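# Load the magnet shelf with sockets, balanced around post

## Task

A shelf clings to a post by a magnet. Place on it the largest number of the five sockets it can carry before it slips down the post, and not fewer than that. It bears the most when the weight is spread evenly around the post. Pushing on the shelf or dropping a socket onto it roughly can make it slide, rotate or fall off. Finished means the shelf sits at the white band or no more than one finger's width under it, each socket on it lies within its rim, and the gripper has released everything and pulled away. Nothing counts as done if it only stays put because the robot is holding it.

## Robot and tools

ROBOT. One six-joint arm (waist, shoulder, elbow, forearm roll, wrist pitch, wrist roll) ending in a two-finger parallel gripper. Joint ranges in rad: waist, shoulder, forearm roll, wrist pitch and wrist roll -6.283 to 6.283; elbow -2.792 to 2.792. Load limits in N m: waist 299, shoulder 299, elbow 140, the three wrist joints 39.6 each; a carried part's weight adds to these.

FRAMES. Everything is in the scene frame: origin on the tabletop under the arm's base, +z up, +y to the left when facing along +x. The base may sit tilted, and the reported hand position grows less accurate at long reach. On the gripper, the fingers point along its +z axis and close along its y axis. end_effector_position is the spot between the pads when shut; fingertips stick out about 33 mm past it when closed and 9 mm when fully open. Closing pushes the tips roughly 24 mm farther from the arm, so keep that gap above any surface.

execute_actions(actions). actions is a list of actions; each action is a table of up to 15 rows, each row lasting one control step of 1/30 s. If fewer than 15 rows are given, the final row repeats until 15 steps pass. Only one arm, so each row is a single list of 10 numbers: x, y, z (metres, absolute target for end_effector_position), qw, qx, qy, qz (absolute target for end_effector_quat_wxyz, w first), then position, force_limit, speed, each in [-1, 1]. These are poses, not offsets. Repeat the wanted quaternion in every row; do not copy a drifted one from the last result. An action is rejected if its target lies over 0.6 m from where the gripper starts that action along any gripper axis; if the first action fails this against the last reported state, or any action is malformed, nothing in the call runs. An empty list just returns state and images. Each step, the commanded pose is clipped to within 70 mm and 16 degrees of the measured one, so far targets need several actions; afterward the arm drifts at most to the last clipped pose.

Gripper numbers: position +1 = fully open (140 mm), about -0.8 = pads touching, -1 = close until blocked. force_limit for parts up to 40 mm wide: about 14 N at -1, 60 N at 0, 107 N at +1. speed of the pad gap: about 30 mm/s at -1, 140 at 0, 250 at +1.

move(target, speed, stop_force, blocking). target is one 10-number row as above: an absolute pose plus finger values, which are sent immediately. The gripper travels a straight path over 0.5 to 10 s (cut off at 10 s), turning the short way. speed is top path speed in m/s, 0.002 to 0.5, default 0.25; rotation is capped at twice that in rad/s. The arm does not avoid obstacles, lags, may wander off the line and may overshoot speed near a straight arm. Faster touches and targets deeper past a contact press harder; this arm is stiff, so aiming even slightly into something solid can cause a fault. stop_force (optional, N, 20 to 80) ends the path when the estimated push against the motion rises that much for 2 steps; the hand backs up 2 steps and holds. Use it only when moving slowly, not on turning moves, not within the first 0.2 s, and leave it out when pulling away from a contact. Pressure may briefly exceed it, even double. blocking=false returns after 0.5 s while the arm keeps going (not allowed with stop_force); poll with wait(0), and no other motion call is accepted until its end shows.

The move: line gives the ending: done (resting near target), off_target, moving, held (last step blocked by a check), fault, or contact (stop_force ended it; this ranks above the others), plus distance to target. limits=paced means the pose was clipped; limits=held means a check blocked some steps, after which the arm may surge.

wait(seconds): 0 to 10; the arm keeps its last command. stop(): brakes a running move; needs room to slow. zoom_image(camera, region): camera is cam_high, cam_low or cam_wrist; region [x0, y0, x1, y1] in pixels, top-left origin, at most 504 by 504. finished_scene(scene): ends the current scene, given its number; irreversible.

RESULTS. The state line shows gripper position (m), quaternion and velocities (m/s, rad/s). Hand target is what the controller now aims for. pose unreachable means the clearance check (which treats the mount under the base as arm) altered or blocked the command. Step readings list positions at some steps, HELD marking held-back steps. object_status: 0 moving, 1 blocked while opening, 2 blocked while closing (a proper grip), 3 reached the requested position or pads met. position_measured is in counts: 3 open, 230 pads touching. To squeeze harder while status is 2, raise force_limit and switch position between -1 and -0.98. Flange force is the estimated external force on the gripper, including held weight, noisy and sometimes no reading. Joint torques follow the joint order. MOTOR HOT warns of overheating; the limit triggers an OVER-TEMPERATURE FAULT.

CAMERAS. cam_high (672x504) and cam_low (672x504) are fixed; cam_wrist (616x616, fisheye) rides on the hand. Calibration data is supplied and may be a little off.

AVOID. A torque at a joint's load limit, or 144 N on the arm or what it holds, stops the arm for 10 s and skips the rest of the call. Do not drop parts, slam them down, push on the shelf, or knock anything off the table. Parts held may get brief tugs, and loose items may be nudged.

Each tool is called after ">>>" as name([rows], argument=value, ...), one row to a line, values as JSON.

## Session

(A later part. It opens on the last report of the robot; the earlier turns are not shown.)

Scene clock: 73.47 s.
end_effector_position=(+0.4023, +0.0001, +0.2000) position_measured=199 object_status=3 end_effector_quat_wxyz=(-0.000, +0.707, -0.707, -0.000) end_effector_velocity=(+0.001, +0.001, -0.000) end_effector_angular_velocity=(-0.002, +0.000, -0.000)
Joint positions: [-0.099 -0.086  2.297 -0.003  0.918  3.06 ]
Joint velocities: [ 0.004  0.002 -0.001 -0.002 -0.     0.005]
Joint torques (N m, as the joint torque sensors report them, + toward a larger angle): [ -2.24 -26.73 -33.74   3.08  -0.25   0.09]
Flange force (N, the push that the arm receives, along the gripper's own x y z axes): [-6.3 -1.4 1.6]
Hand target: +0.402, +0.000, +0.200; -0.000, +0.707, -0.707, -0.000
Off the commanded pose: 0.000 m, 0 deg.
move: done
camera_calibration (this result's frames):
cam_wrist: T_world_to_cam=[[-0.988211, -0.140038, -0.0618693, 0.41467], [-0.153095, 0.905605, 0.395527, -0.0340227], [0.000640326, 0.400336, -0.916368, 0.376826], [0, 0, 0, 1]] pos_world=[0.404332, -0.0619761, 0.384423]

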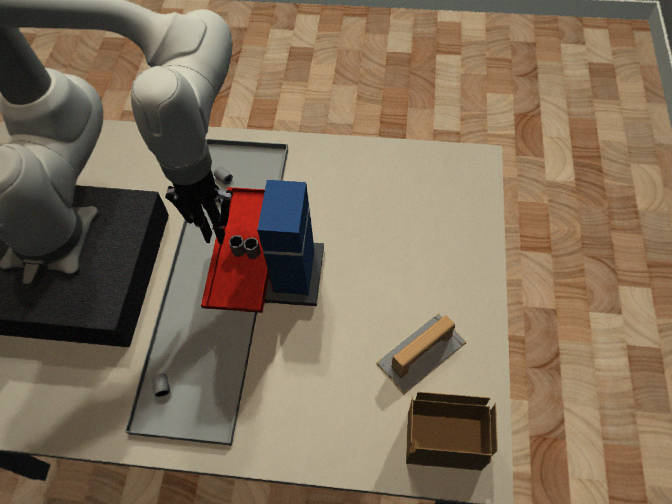

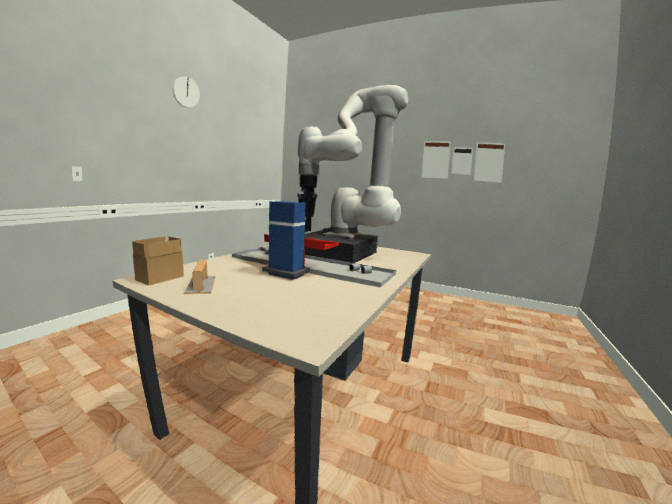

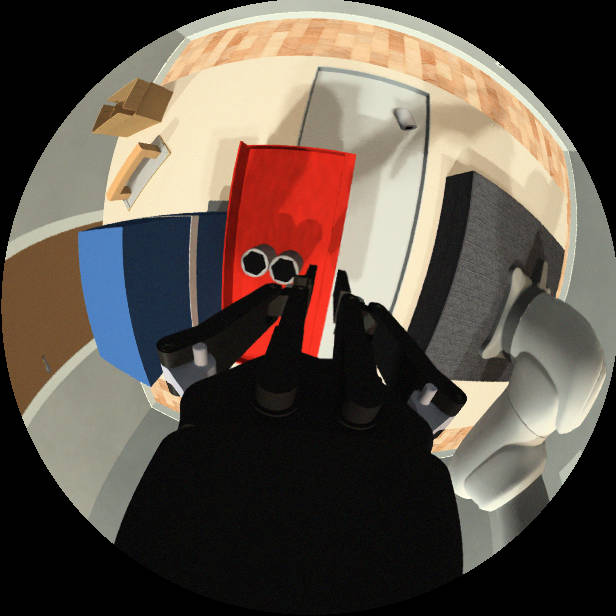

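>>> move(target=[0.397,0,0.166,0,0.707,-0.707,0,-0.55,-0.5,0], speed=0.04)

>>> zoom_image(camera="cam_wrist", region=[230,200,430,350])

>>> move(target=[0.397,0,0.166,0,0.707,-0.707,0,-1,-0.5,-1])

>>> move(target=[0.397,0,0.219,0,0.707,-0.707,0,-1,-0.5,-1], speed=0.03)

>>> zoom_image(camera="cam_low", region=[260,190,360,250])

Scene clock: 77.97 s.
end_effector_position=(+0.3971, -0.0000, +0.1661) position_measured=199 object_status=3 end_effector_quat_wxyz=(+0.000, +0.707, -0.707, +0.000) end_effector_velocity=(-0.000, +0.000, -0.001) end_effector_angular_velocity=(+0.000, -0.001, -0.001)
Joint positions: [-0.1   -0.047  2.34  -0.004  0.836  3.06 ]
Joint velocities: [ 0.     0.001  0.002  0.001 -0.004  0.001]
Joint torques (N m, as the joint torque sensors report them, + toward a larger angle): [  0.9  -26.55 -30.2    3.09  -0.14   0.17]
Flange force (N, the push that the arm receives, along the gripper's own x y z axes): [1.2 0.6 -2.6]
Hand target: +0.397, -0.000, +0.166; +0.000, +0.707, -0.707, +0.000
Off the commanded pose: 0.000 m, 0 deg.
move: done
camera_calibration (this result's frames):
cam_wrist: T_world_to_cam=[[-0.98821, -0.140077, -0.061807, 0.407407], [-0.153105, 0.905863, 0.394932, -0.0212419], [0.000667935, 0.399738, -0.916629, 0.345855], [0, 0, 0, 1]] pos_world=[0.39912, -0.0619412, 0.350591]

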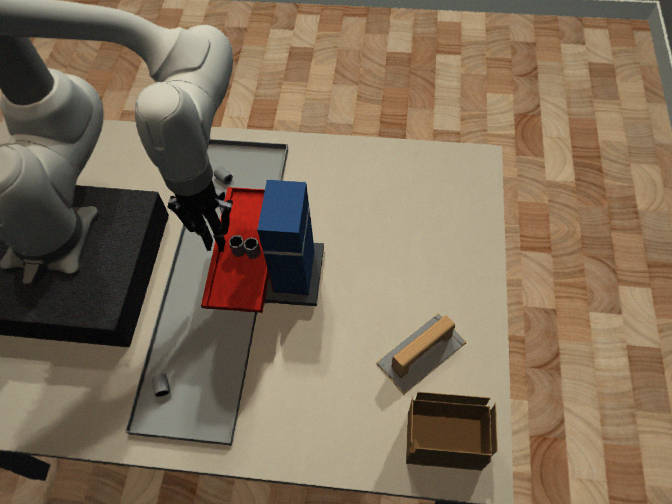

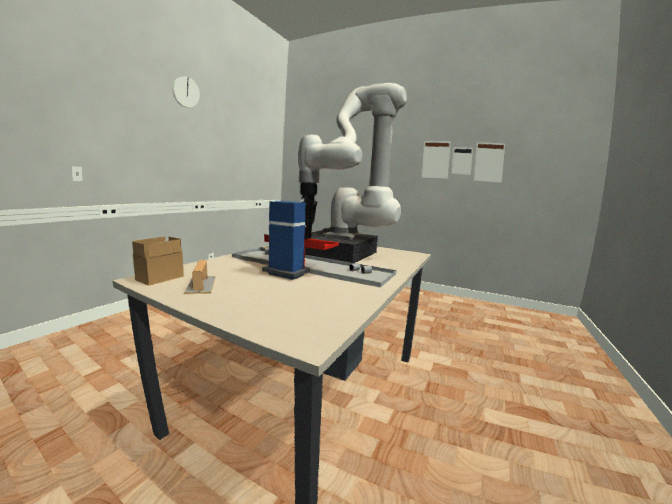

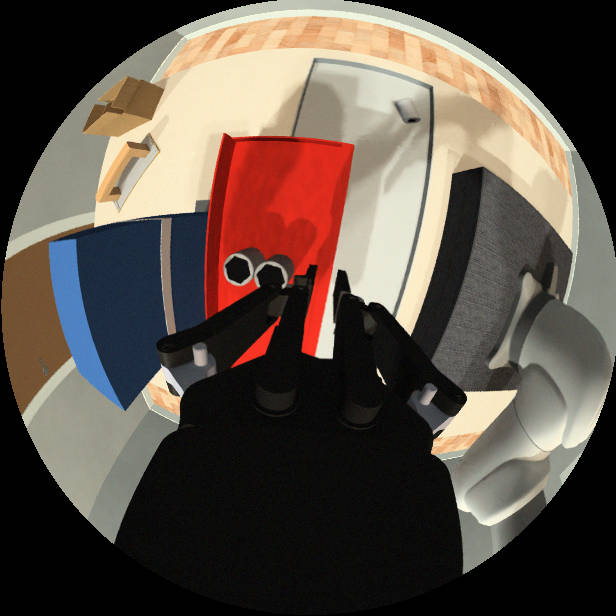

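Region (230, 200, 430, 350) of cam_wrist's 616x616 image, scaled by 2.520, with more detail than that image has; it fills the top 378 rows of this view, and the rest is white.

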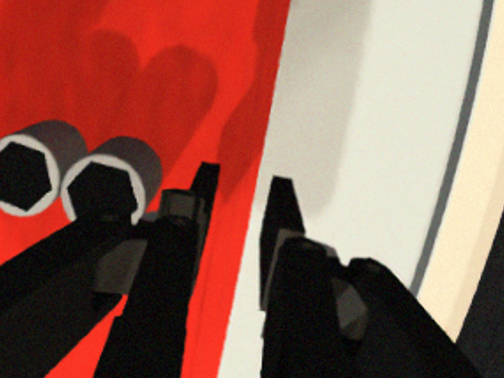

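Scene clock: 78.87 s.
end_effector_position=(+0.3970, -0.0000, +0.1660) position_measured=232 object_status=3 end_effector_quat_wxyz=(+0.000, +0.707, -0.707, +0.000) end_effector_velocity=(-0.000, -0.001, -0.000) end_effector_angular_velocity=(-0.000, +0.000, -0.001)
Joint positions: [-0.1   -0.047  2.34  -0.004  0.835  3.06 ]
Joint velocities: [-0.002 -0.     0.    -0.     0.    -0.   ]
Joint torques (N m, as the joint torque sensors report them, + toward a larger angle): [ -2.01 -28.32 -30.36   2.92  -0.23   0.31]
Flange force (N, the push that the arm receives, along the gripper's own x y z axes): [-5.5 -2.6 0.1]
Hand target: +0.397, +0.000, +0.166; +0.000, +0.707, -0.707, +0.000
Off the commanded pose: 0.000 m, 0 deg.
move: done
camera_calibration (this result's frames):
cam_wrist: T_world_to_cam=[[-0.988202, -0.140136, -0.0617915, 0.407312], [-0.153153, 0.905856, 0.39493, -0.0211853], [0.000630367, 0.399734, -0.916631, 0.345762], [0, 0, 0, 1]] pos_world=[0.399044, -0.061943, 0.350471]

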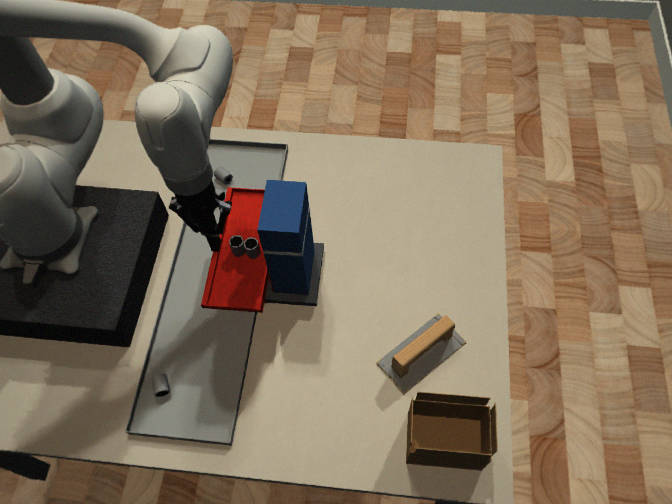

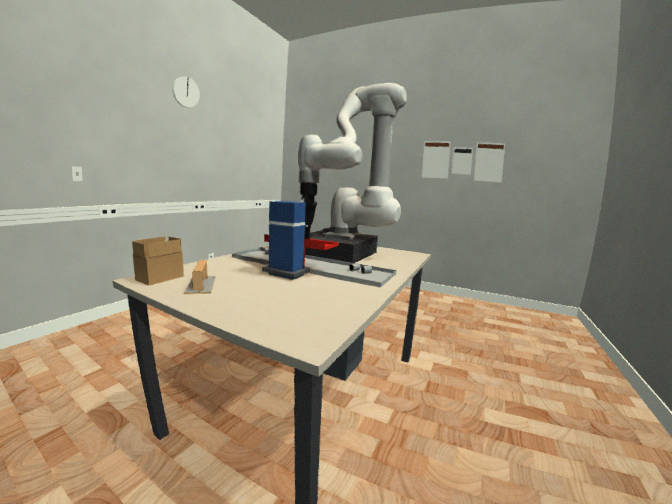

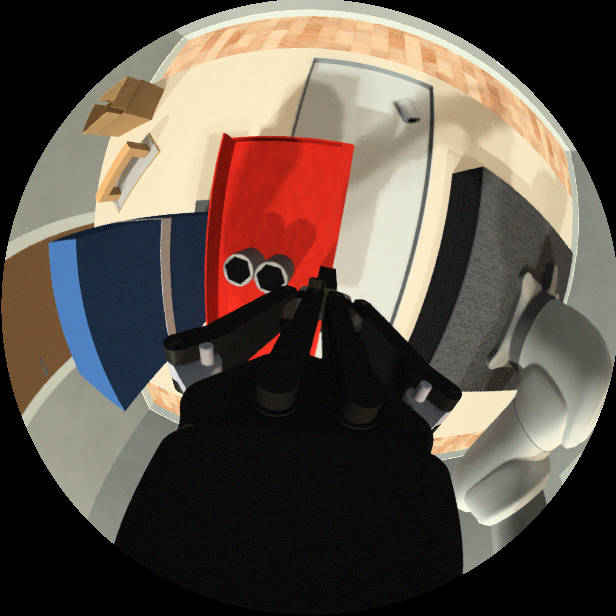

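Scene clock: 80.93 s.
end_effector_position=(+0.3969, +0.0000, +0.2189) position_measured=232 object_status=3 end_effector_quat_wxyz=(-0.000, +0.707, -0.707, -0.000) end_effector_velocity=(+0.000, -0.000, +0.002) end_effector_angular_velocity=(-0.001, -0.001, +0.001)
Joint positions: [-0.1   -0.119  2.284 -0.004  0.963  3.06 ]
Joint velocities: [ 0.    -0.002 -0.002 -0.001  0.003  0.   ]
Joint torques (N m, as the joint torque sensors report them, + toward a larger angle): [  0.   -25.12 -33.68   3.31   0.08   0.4 ]
Flange force (N, the push that the arm receives, along the gripper's own x y z axes): [-0.1 -4.3 2.0]
Hand target: +0.397, +0.000, +0.219; -0.000, +0.707, -0.707, -0.000
Off the commanded pose: 0.000 m, 0 deg.
move: done
camera_calibration (this result's frames):
cam_wrist: T_world_to_cam=[[-0.988197, -0.140154, -0.0618276, 0.410501], [-0.153184, 0.905824, 0.39499, -0.0421387], [0.000645682, 0.399799, -0.916603, 0.394266], [0, 0, 0, 1]] pos_world=[0.398946, -0.0619236, 0.40341]

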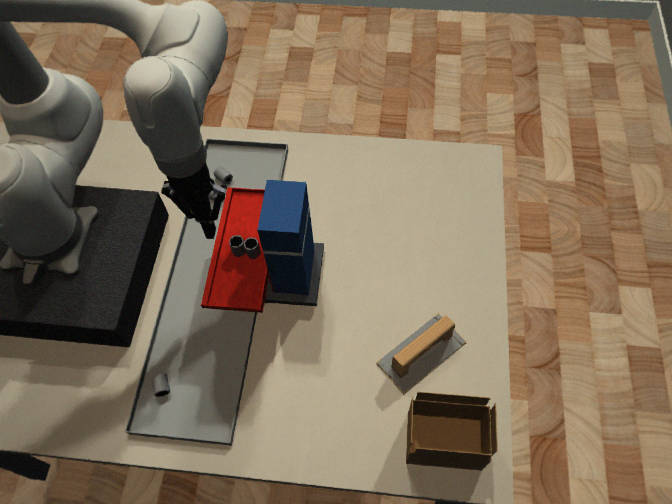

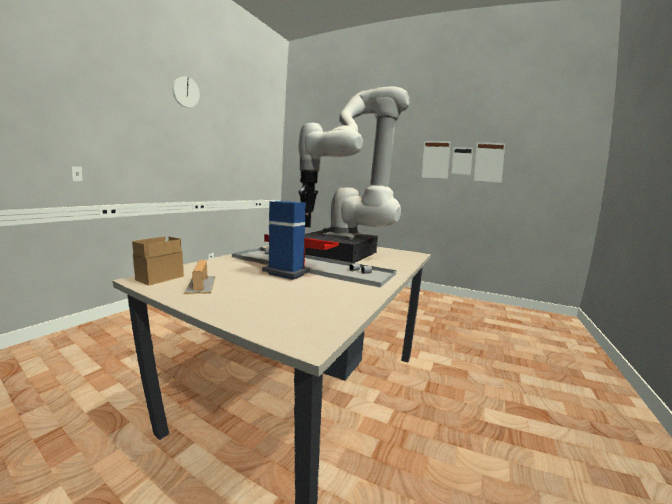

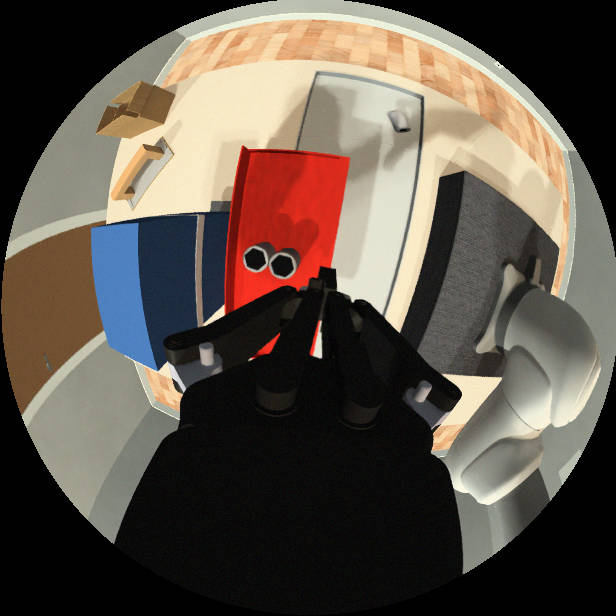

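Region (260, 190, 360, 250) of cam_low's 672x504 image, scaled by 5.040, with more detail than that image has; it fills the top 302 rows of this view, and the rest is white.

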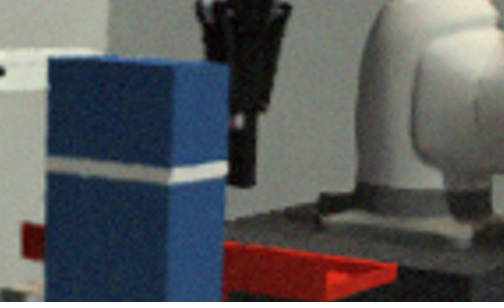

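>>> move(target=[0.397,0,0.157,0,0.707,-0.707,0,-0.55,-0.5,0], speed=0.04)

>>> move(target=[0.397,0,0.157,0,0.707,-0.707,0,-1,-0.5,-1])

>>> move(target=[0.397,0,0.212,0,0.707,-0.707,0,-1,-0.5,-1], speed=0.03)

>>> zoom_image(camera="cam_low", region=[260,190,360,250])

>>> move(target=[0.397,0,0.212,0,0.707,-0.707,0,-0.55,-0.5,-1])

Scene clock: 87.17 s.
end_effector_position=(+0.3971, -0.0000, +0.1570) position_measured=199 object_status=3 end_effector_quat_wxyz=(+0.000, +0.707, -0.707, +0.000) end_effector_velocity=(+0.001, -0.000, -0.001) end_effector_angular_velocity=(-0.000, -0.001, -0.000)
Joint positions: [-0.1   -0.033  2.349 -0.004  0.813  3.06 ]
Joint velocities: [-0.001  0.002  0.    -0.    -0.003 -0.   ]
Joint torques (N m, as the joint torque sensors report them, + toward a larger angle): [  1.27 -26.69 -30.24   2.98  -0.06   0.33]
Flange force (N, the push that the arm receives, along the gripper's own x y z axes): [2.8 3.0 -3.1]
Hand target: +0.397, -0.000, +0.157; +0.000, +0.707, -0.707, +0.000
Off the commanded pose: 0.000 m, 0 deg.
move: done
camera_calibration (this result's frames):
cam_wrist: T_world_to_cam=[[-0.988214, -0.140049, -0.0618061, 0.406873], [-0.15308, 0.905877, 0.39491, -0.0176443], [0.000681836, 0.399716, -0.916639, 0.337545], [0, 0, 0, 1]] pos_world=[0.399146, -0.0619563, 0.341522]

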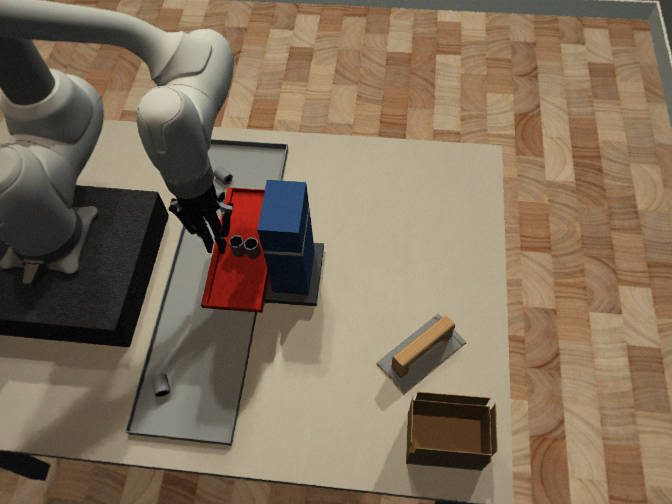

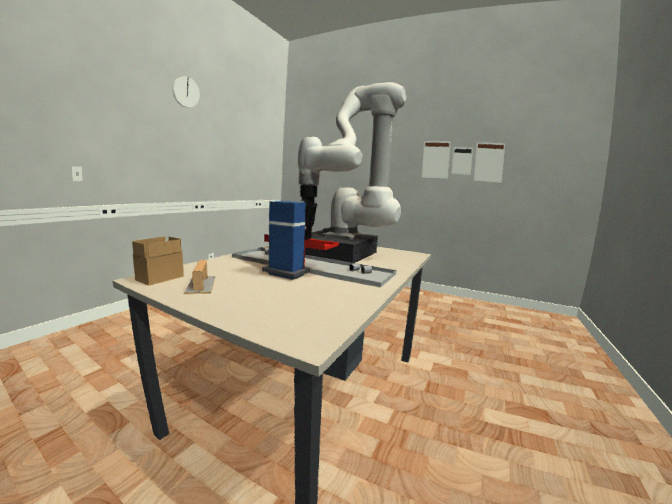

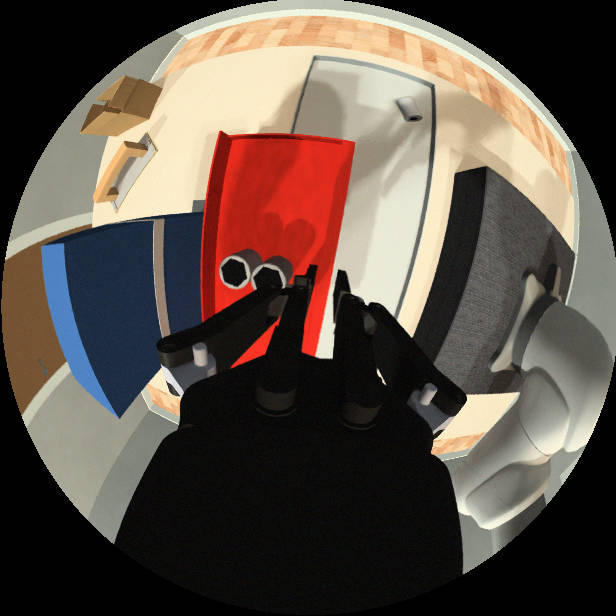

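Scene clock: 87.87 s.
end_effector_position=(+0.3970, -0.0000, +0.1569) position_measured=215 object_status=2 end_effector_quat_wxyz=(+0.000, +0.707, -0.707, -0.000) end_effector_velocity=(-0.000, +0.000, -0.000) end_effector_angular_velocity=(-0.001, +0.001, +0.001)
Joint positions: [-0.1   -0.033  2.349 -0.004  0.813  3.06 ]
Joint velocities: [ 0.001  0.001 -0.    -0.001  0.     0.001]
Joint torques (N m, as the joint torque sensors report them, + toward a larger angle): [ -1.39 -30.46 -25.75   2.65   2.78   0.18]
Flange force (N, the push that the arm receives, along the gripper's own x y z axes): [-4.7 -11.8 6.7]
Hand target: +0.397, +0.000, +0.157; +0.000, +0.707, -0.707, +0.000
Off the commanded pose: 0.000 m, 0 deg.
move: done
camera_calibration (this result's frames):
cam_wrist: T_world_to_cam=[[-0.988208, -0.140149, -0.0616716, 0.406729], [-0.153117, 0.905857, 0.39494, -0.0176203], [0.000515071, 0.399726, -0.916634, 0.337512], [0, 0, 0, 1]] pos_world=[0.399061, -0.0619481, 0.341417]

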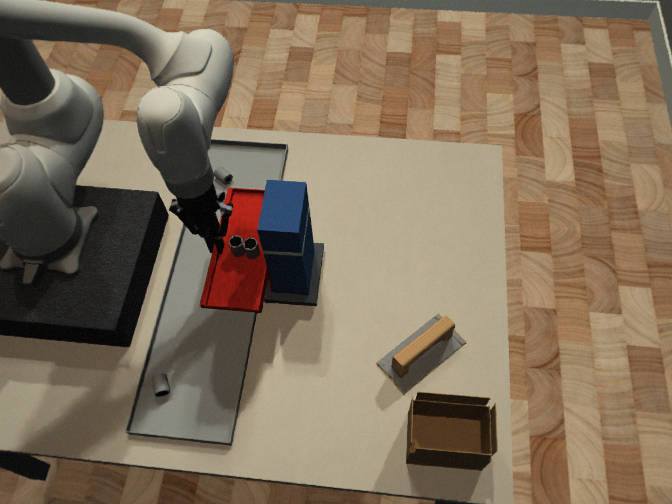

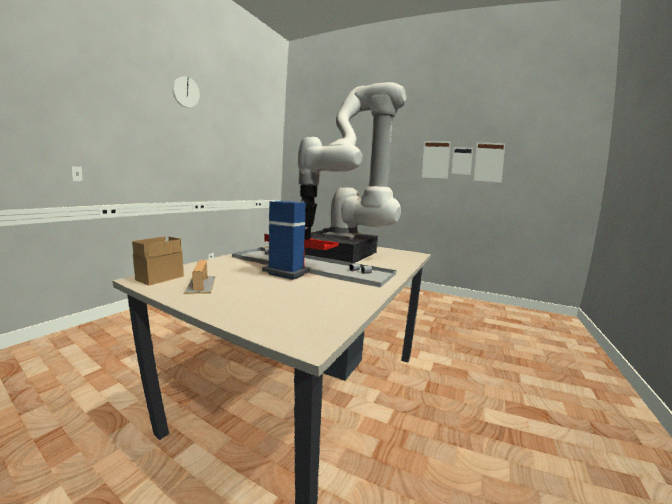

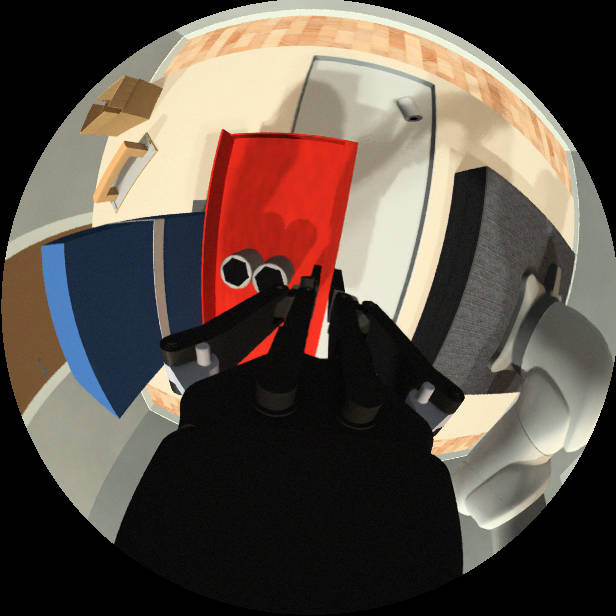

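Scene clock: 90.00 s.
end_effector_position=(+0.3969, +0.0000, +0.2119) position_measured=215 object_status=2 end_effector_quat_wxyz=(-0.000, +0.707, -0.707, -0.000) end_effector_velocity=(+0.000, +0.001, +0.001) end_effector_angular_velocity=(+0.000, +0.001, +0.002)
Joint positions: [-0.1   -0.111  2.292 -0.004  0.947  3.06 ]
Joint velocities: [ 0.001 -0.001 -0.002  0.     0.003 -0.001]
Joint torques (N m, as the joint torque sensors report them, + toward a larger angle): [ -1.25 -25.06 -31.44   3.11   2.57   0.22]
Flange force (N, the push that the arm receives, along the gripper's own x y z axes): [-4.3 -6.6 5.0]
Hand target: +0.397, +0.000, +0.212; -0.000, +0.707, -0.707, -0.000
Off the commanded pose: 0.000 m, 0 deg.
move: done
camera_calibration (this result's frames):
cam_wrist: T_world_to_cam=[[-0.988197, -0.140156, -0.0618318, 0.410067], [-0.153188, 0.905824, 0.39499, -0.0393748], [0.000648336, 0.3998, -0.916602, 0.387852], [0, 0, 0, 1]] pos_world=[0.398944, -0.0619231, 0.396414]

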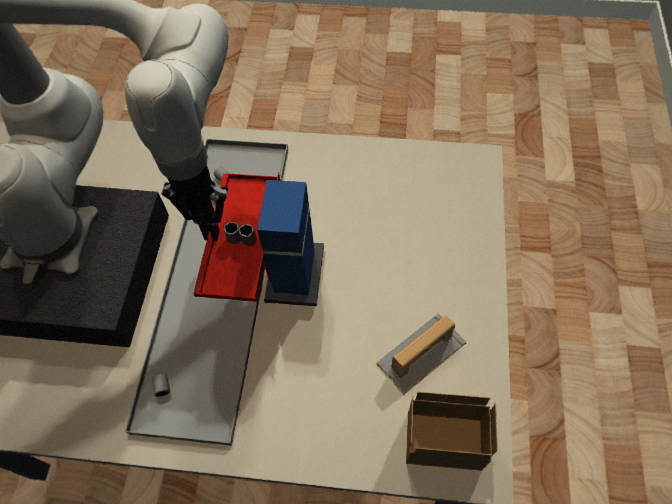

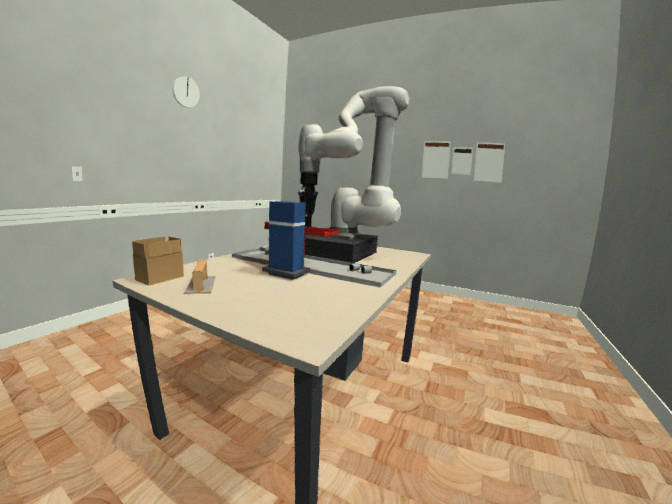

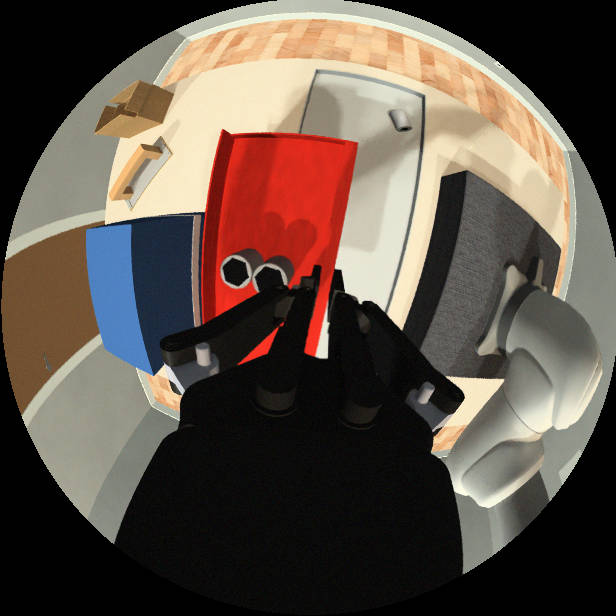

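Region (260, 190, 360, 250) of cam_low's 672x504 image, scaled by 5.040, with more detail than that image has; it fills the top 302 rows of this view, and the rest is white.

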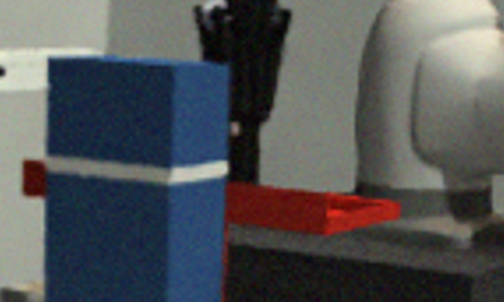

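Scene clock: 90.70 s.
end_effector_position=(+0.3970, +0.0000, +0.2121) position_measured=199 object_status=3 end_effector_quat_wxyz=(-0.000, +0.707, -0.707, +0.000) end_effector_velocity=(+0.001, -0.000, +0.001) end_effector_angular_velocity=(+0.000, -0.002, -0.001)
Joint positions: [-0.1   -0.111  2.292 -0.004  0.947  3.06 ]
Joint velocities: [-0.001 -0.001 -0.001  0.    -0.     0.   ]
Joint torques (N m, as the joint torque sensors report them, + toward a larger angle): [  0.23 -22.8  -33.47   3.14  -0.26   0.51]
Flange force (N, the push that the arm receives, along the gripper's own x y z axes): [0.6 1.0 -2.3]
Hand target: +0.397, -0.000, +0.212; -0.000, +0.707, -0.707, +0.000
Off the commanded pose: 0.000 m, 0 deg.
move: done
camera_calibration (this result's frames):
cam_wrist: T_world_to_cam=[[-0.988197, -0.140112, -0.0619288, 0.410185], [-0.153186, 0.905849, 0.394933, -0.0393766], [0.000763324, 0.399758, -0.91662, 0.387921], [0, 0, 0, 1]] pos_world=[0.399016, -0.0619334, 0.39653]

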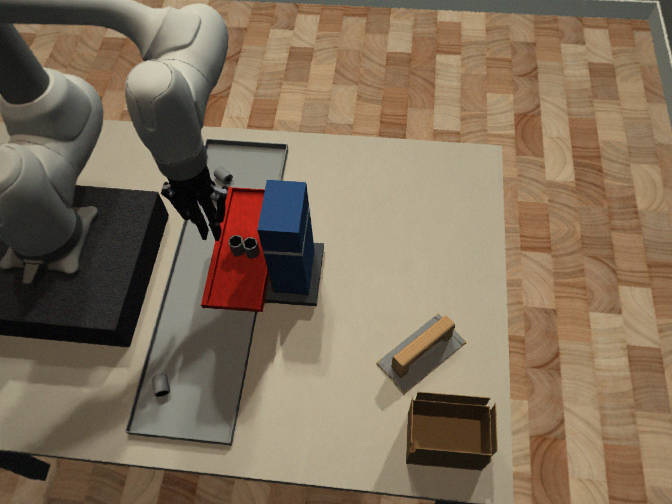

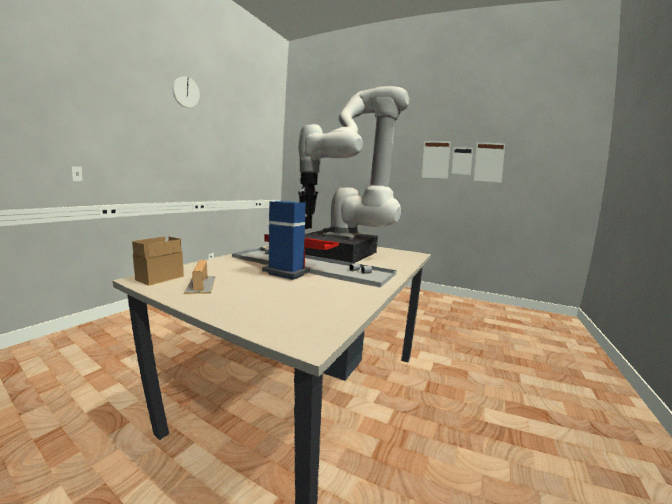

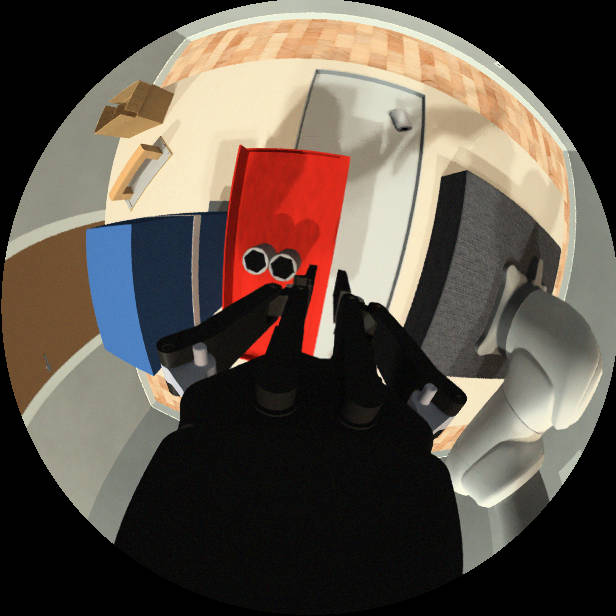

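Unfair test (it was pulled off the post). Retry pressed against it.

>>> move(target=[0.4,0,0.157,0,0.707,-0.707,0,-0.55,-0.5,0], speed=0.05)

>>> move(target=[0.4,0,0.157,0,0.707,-0.707,0,-1,-0.3,-1])

>>> move(target=[0.401,0,0.217,0,0.707,-0.707,0,-1,-0.3,-1], speed=0.03)

>>> move(target=[0.401,0,0.217,0,0.707,-0.707,0,-0.55,-0.5,-1])

Scene clock: 97.90 s.
end_effector_position=(+0.4001, -0.0000, +0.1571) position_measured=199 object_status=3 end_effector_quat_wxyz=(+0.000, +0.707, -0.707, +0.000) end_effector_velocity=(-0.000, -0.000, -0.002) end_effector_angular_velocity=(-0.001, +0.002, +0.001)
Joint positions: [-0.099 -0.028  2.344 -0.004  0.813  3.061]
Joint velocities: [-0.     0.005  0.001 -0.001 -0.004 -0.001]
Joint torques (N m, as the joint torque sensors report them, + toward a larger angle): [ -0.32 -31.01 -31.03   2.85  -0.29   0.16]
Flange force (N, the push that the arm receives, along the gripper's own x y z axes): [-1.5 -3.1 3.8]
Hand target: +0.400, -0.000, +0.157; +0.000, +0.707, -0.707, +0.000
Off the commanded pose: 0.000 m, 0 deg.
move: done
camera_calibration (this result's frames):
cam_wrist: T_world_to_cam=[[-0.988212, -0.140057, -0.0618062, 0.409818], [-0.153087, 0.905873, 0.394915, -0.0172004], [0.000677841, 0.399722, -0.916636, 0.337575], [0, 0, 0, 1]] pos_world=[0.402126, -0.0619566, 0.341555]

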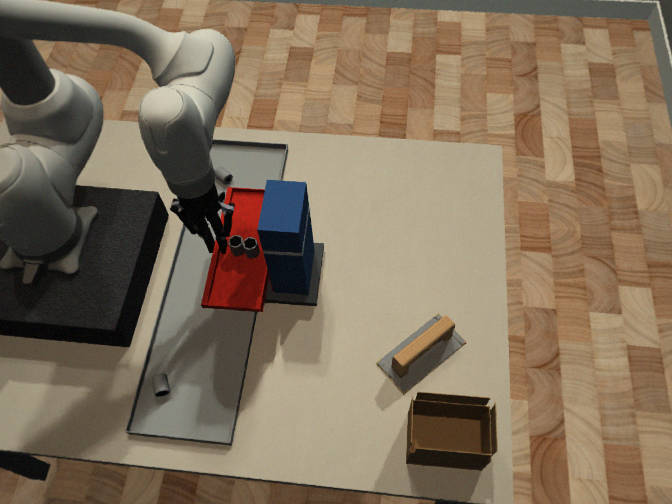

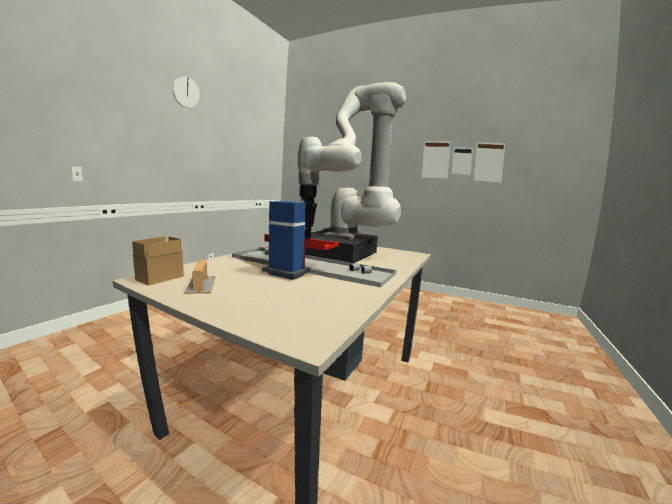

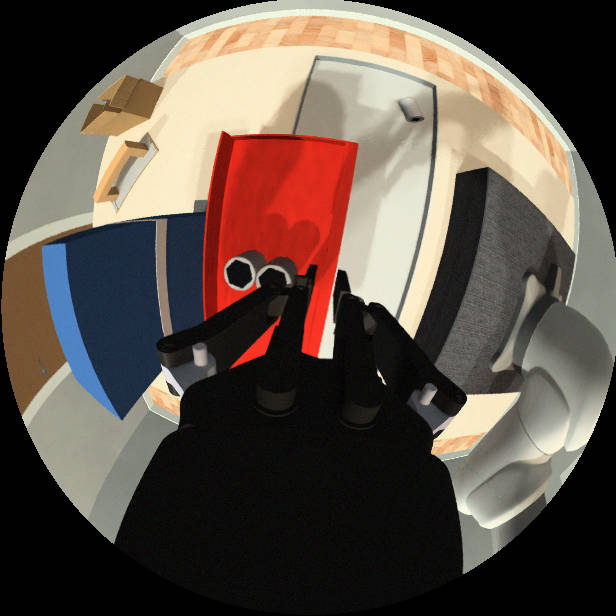

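Scene clock: 98.60 s.
end_effector_position=(+0.3998, +0.0000, +0.1569) position_measured=216 object_status=2 end_effector_quat_wxyz=(+0.000, +0.707, -0.707, -0.000) end_effector_velocity=(+0.000, +0.000, +0.000) end_effector_angular_velocity=(+0.001, -0.002, -0.001)
Joint positions: [-0.099 -0.028  2.344 -0.004  0.813  3.061]
Joint velocities: [ 0.    -0.001  0.     0.001 -0.001 -0.   ]
Joint torques (N m, as the joint torque sensors report them, + toward a larger angle): [ -0.56 -15.4  -56.28   5.27 -24.27   1.01]
Flange force (N, the push that the arm receives, along the gripper's own x y z axes): [0.0 64.9 -56.9]
Hand target: +0.400, +0.000, +0.157; +0.000, +0.707, -0.707, -0.000
Off the commanded pose: 0.000 m, 0 deg.
move: done
camera_calibration (this result's frames):
cam_wrist: T_world_to_cam=[[-0.988232, -0.140148, -0.06129, 0.409436], [-0.152963, 0.905843, 0.395033, -0.0172732], [0.000156071, 0.39976, -0.91662, 0.337608], [0, 0, 0, 1]] pos_world=[0.401923, -0.0619339, 0.341376]

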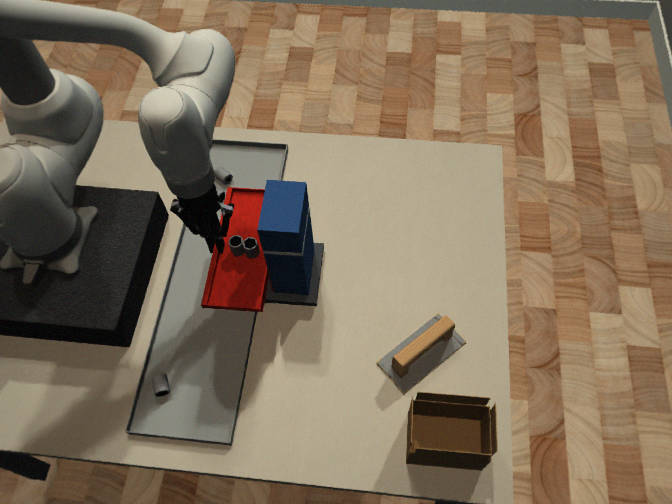

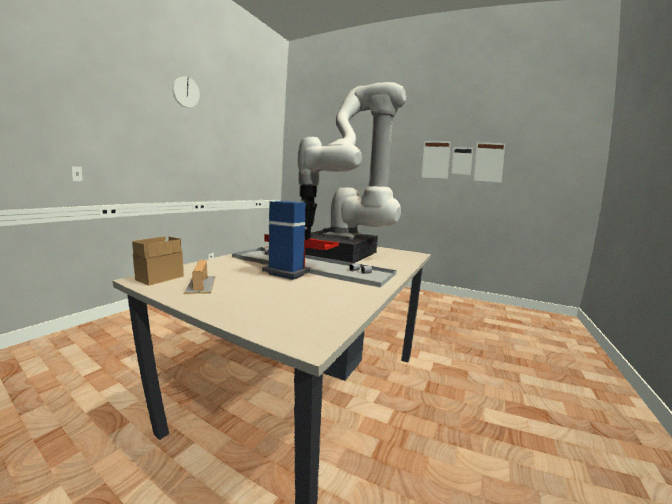

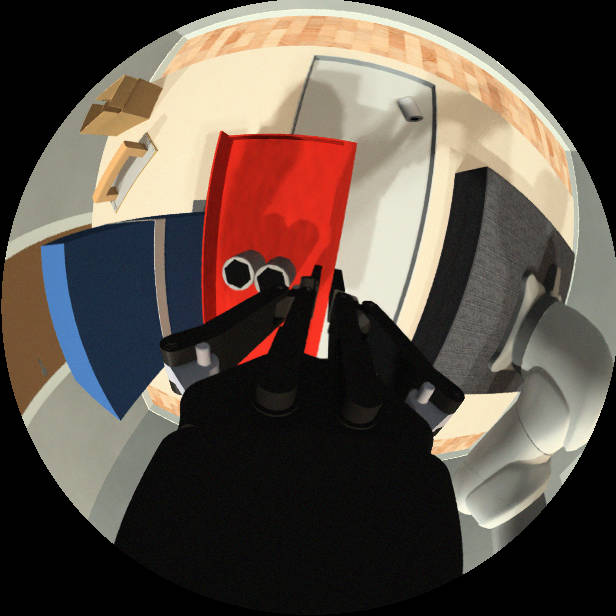

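Scene clock: 110.03 s.
end_effector_position=(+0.3985, +0.0002, +0.1949) position_measured=216 object_status=2 end_effector_quat_wxyz=(+0.002, +0.707, -0.707, -0.002) end_effector_velocity=(+0.000, -0.000, +0.000) end_effector_angular_velocity=(+0.000, -0.000, +0.000)
Joint positions: [-0.099 -0.083  2.306 -0.004  0.91   3.061]
Joint velocities: [-0.001  0.    -0.     0.    -0.    -0.001]
Joint torques (N m, as the joint torque sensors report them, + toward a larger angle): [ -0.5  -33.96 -72.91   4.96 -20.12   0.73]
Flange force (N, the push that the arm receives, along the gripper's own x y z axes): [-0.7 51.0 5.7]
Hand target: +0.400, +0.000, +0.195; +0.000, +0.707, -0.707, -0.000
Off the commanded pose: 0.022 m, 0 deg.
TORQUE FAULT: the external load on joint 5 (wrist pitch) reached its load limit, and the arm stopped for 10 seconds. That time counts as 20 of the actions that you can send in this scene. The arm's remaining commands of this call were not run. The arm holds where it stopped, with its grip as last carried out, and accepts commands again: back off and push less far. The arm stops again, at the same cost, whenever a joint's load reaches its limit.
move: fault
camera_calibration (this result's frames):
cam_wrist: T_world_to_cam=[[-0.988475, -0.140203, -0.0571003, 0.409829], [-0.151337, 0.905702, 0.395981, -0.0334401], [-0.00380169, 0.400058, -0.916482, 0.373923], [0, 0, 0, 1]] pos_world=[0.401467, -0.0618449, 0.379336]

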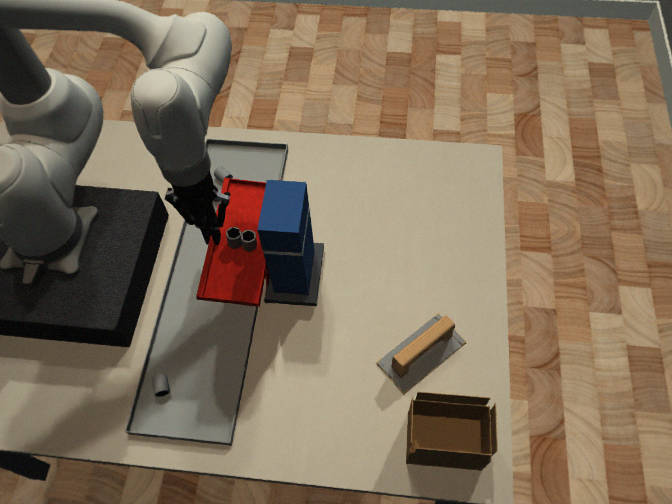

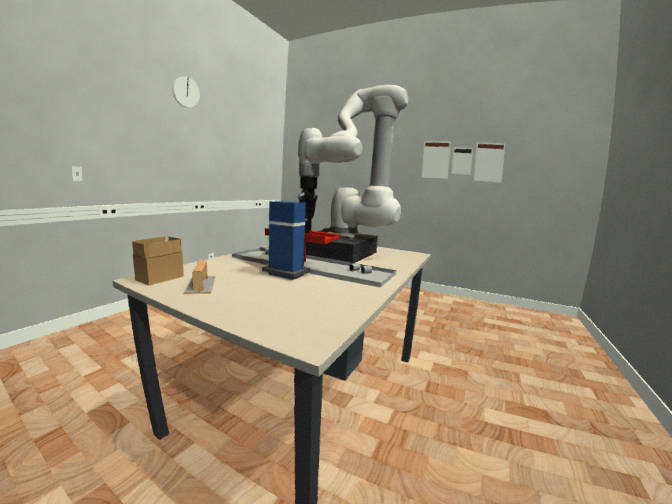

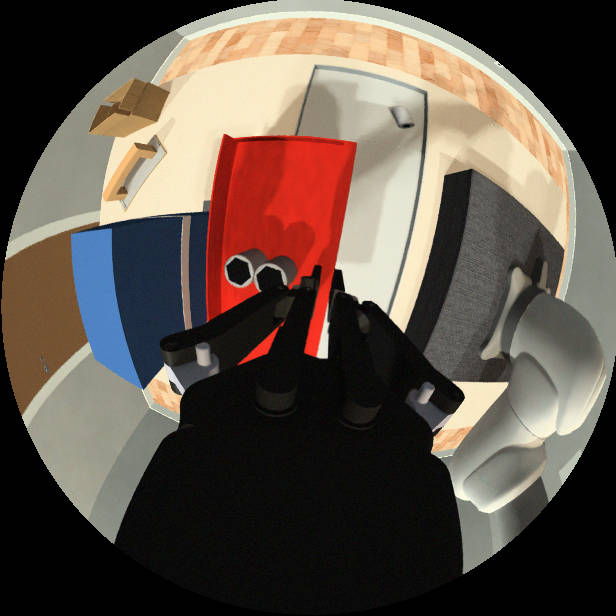

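not run: a fault stop came before this call.


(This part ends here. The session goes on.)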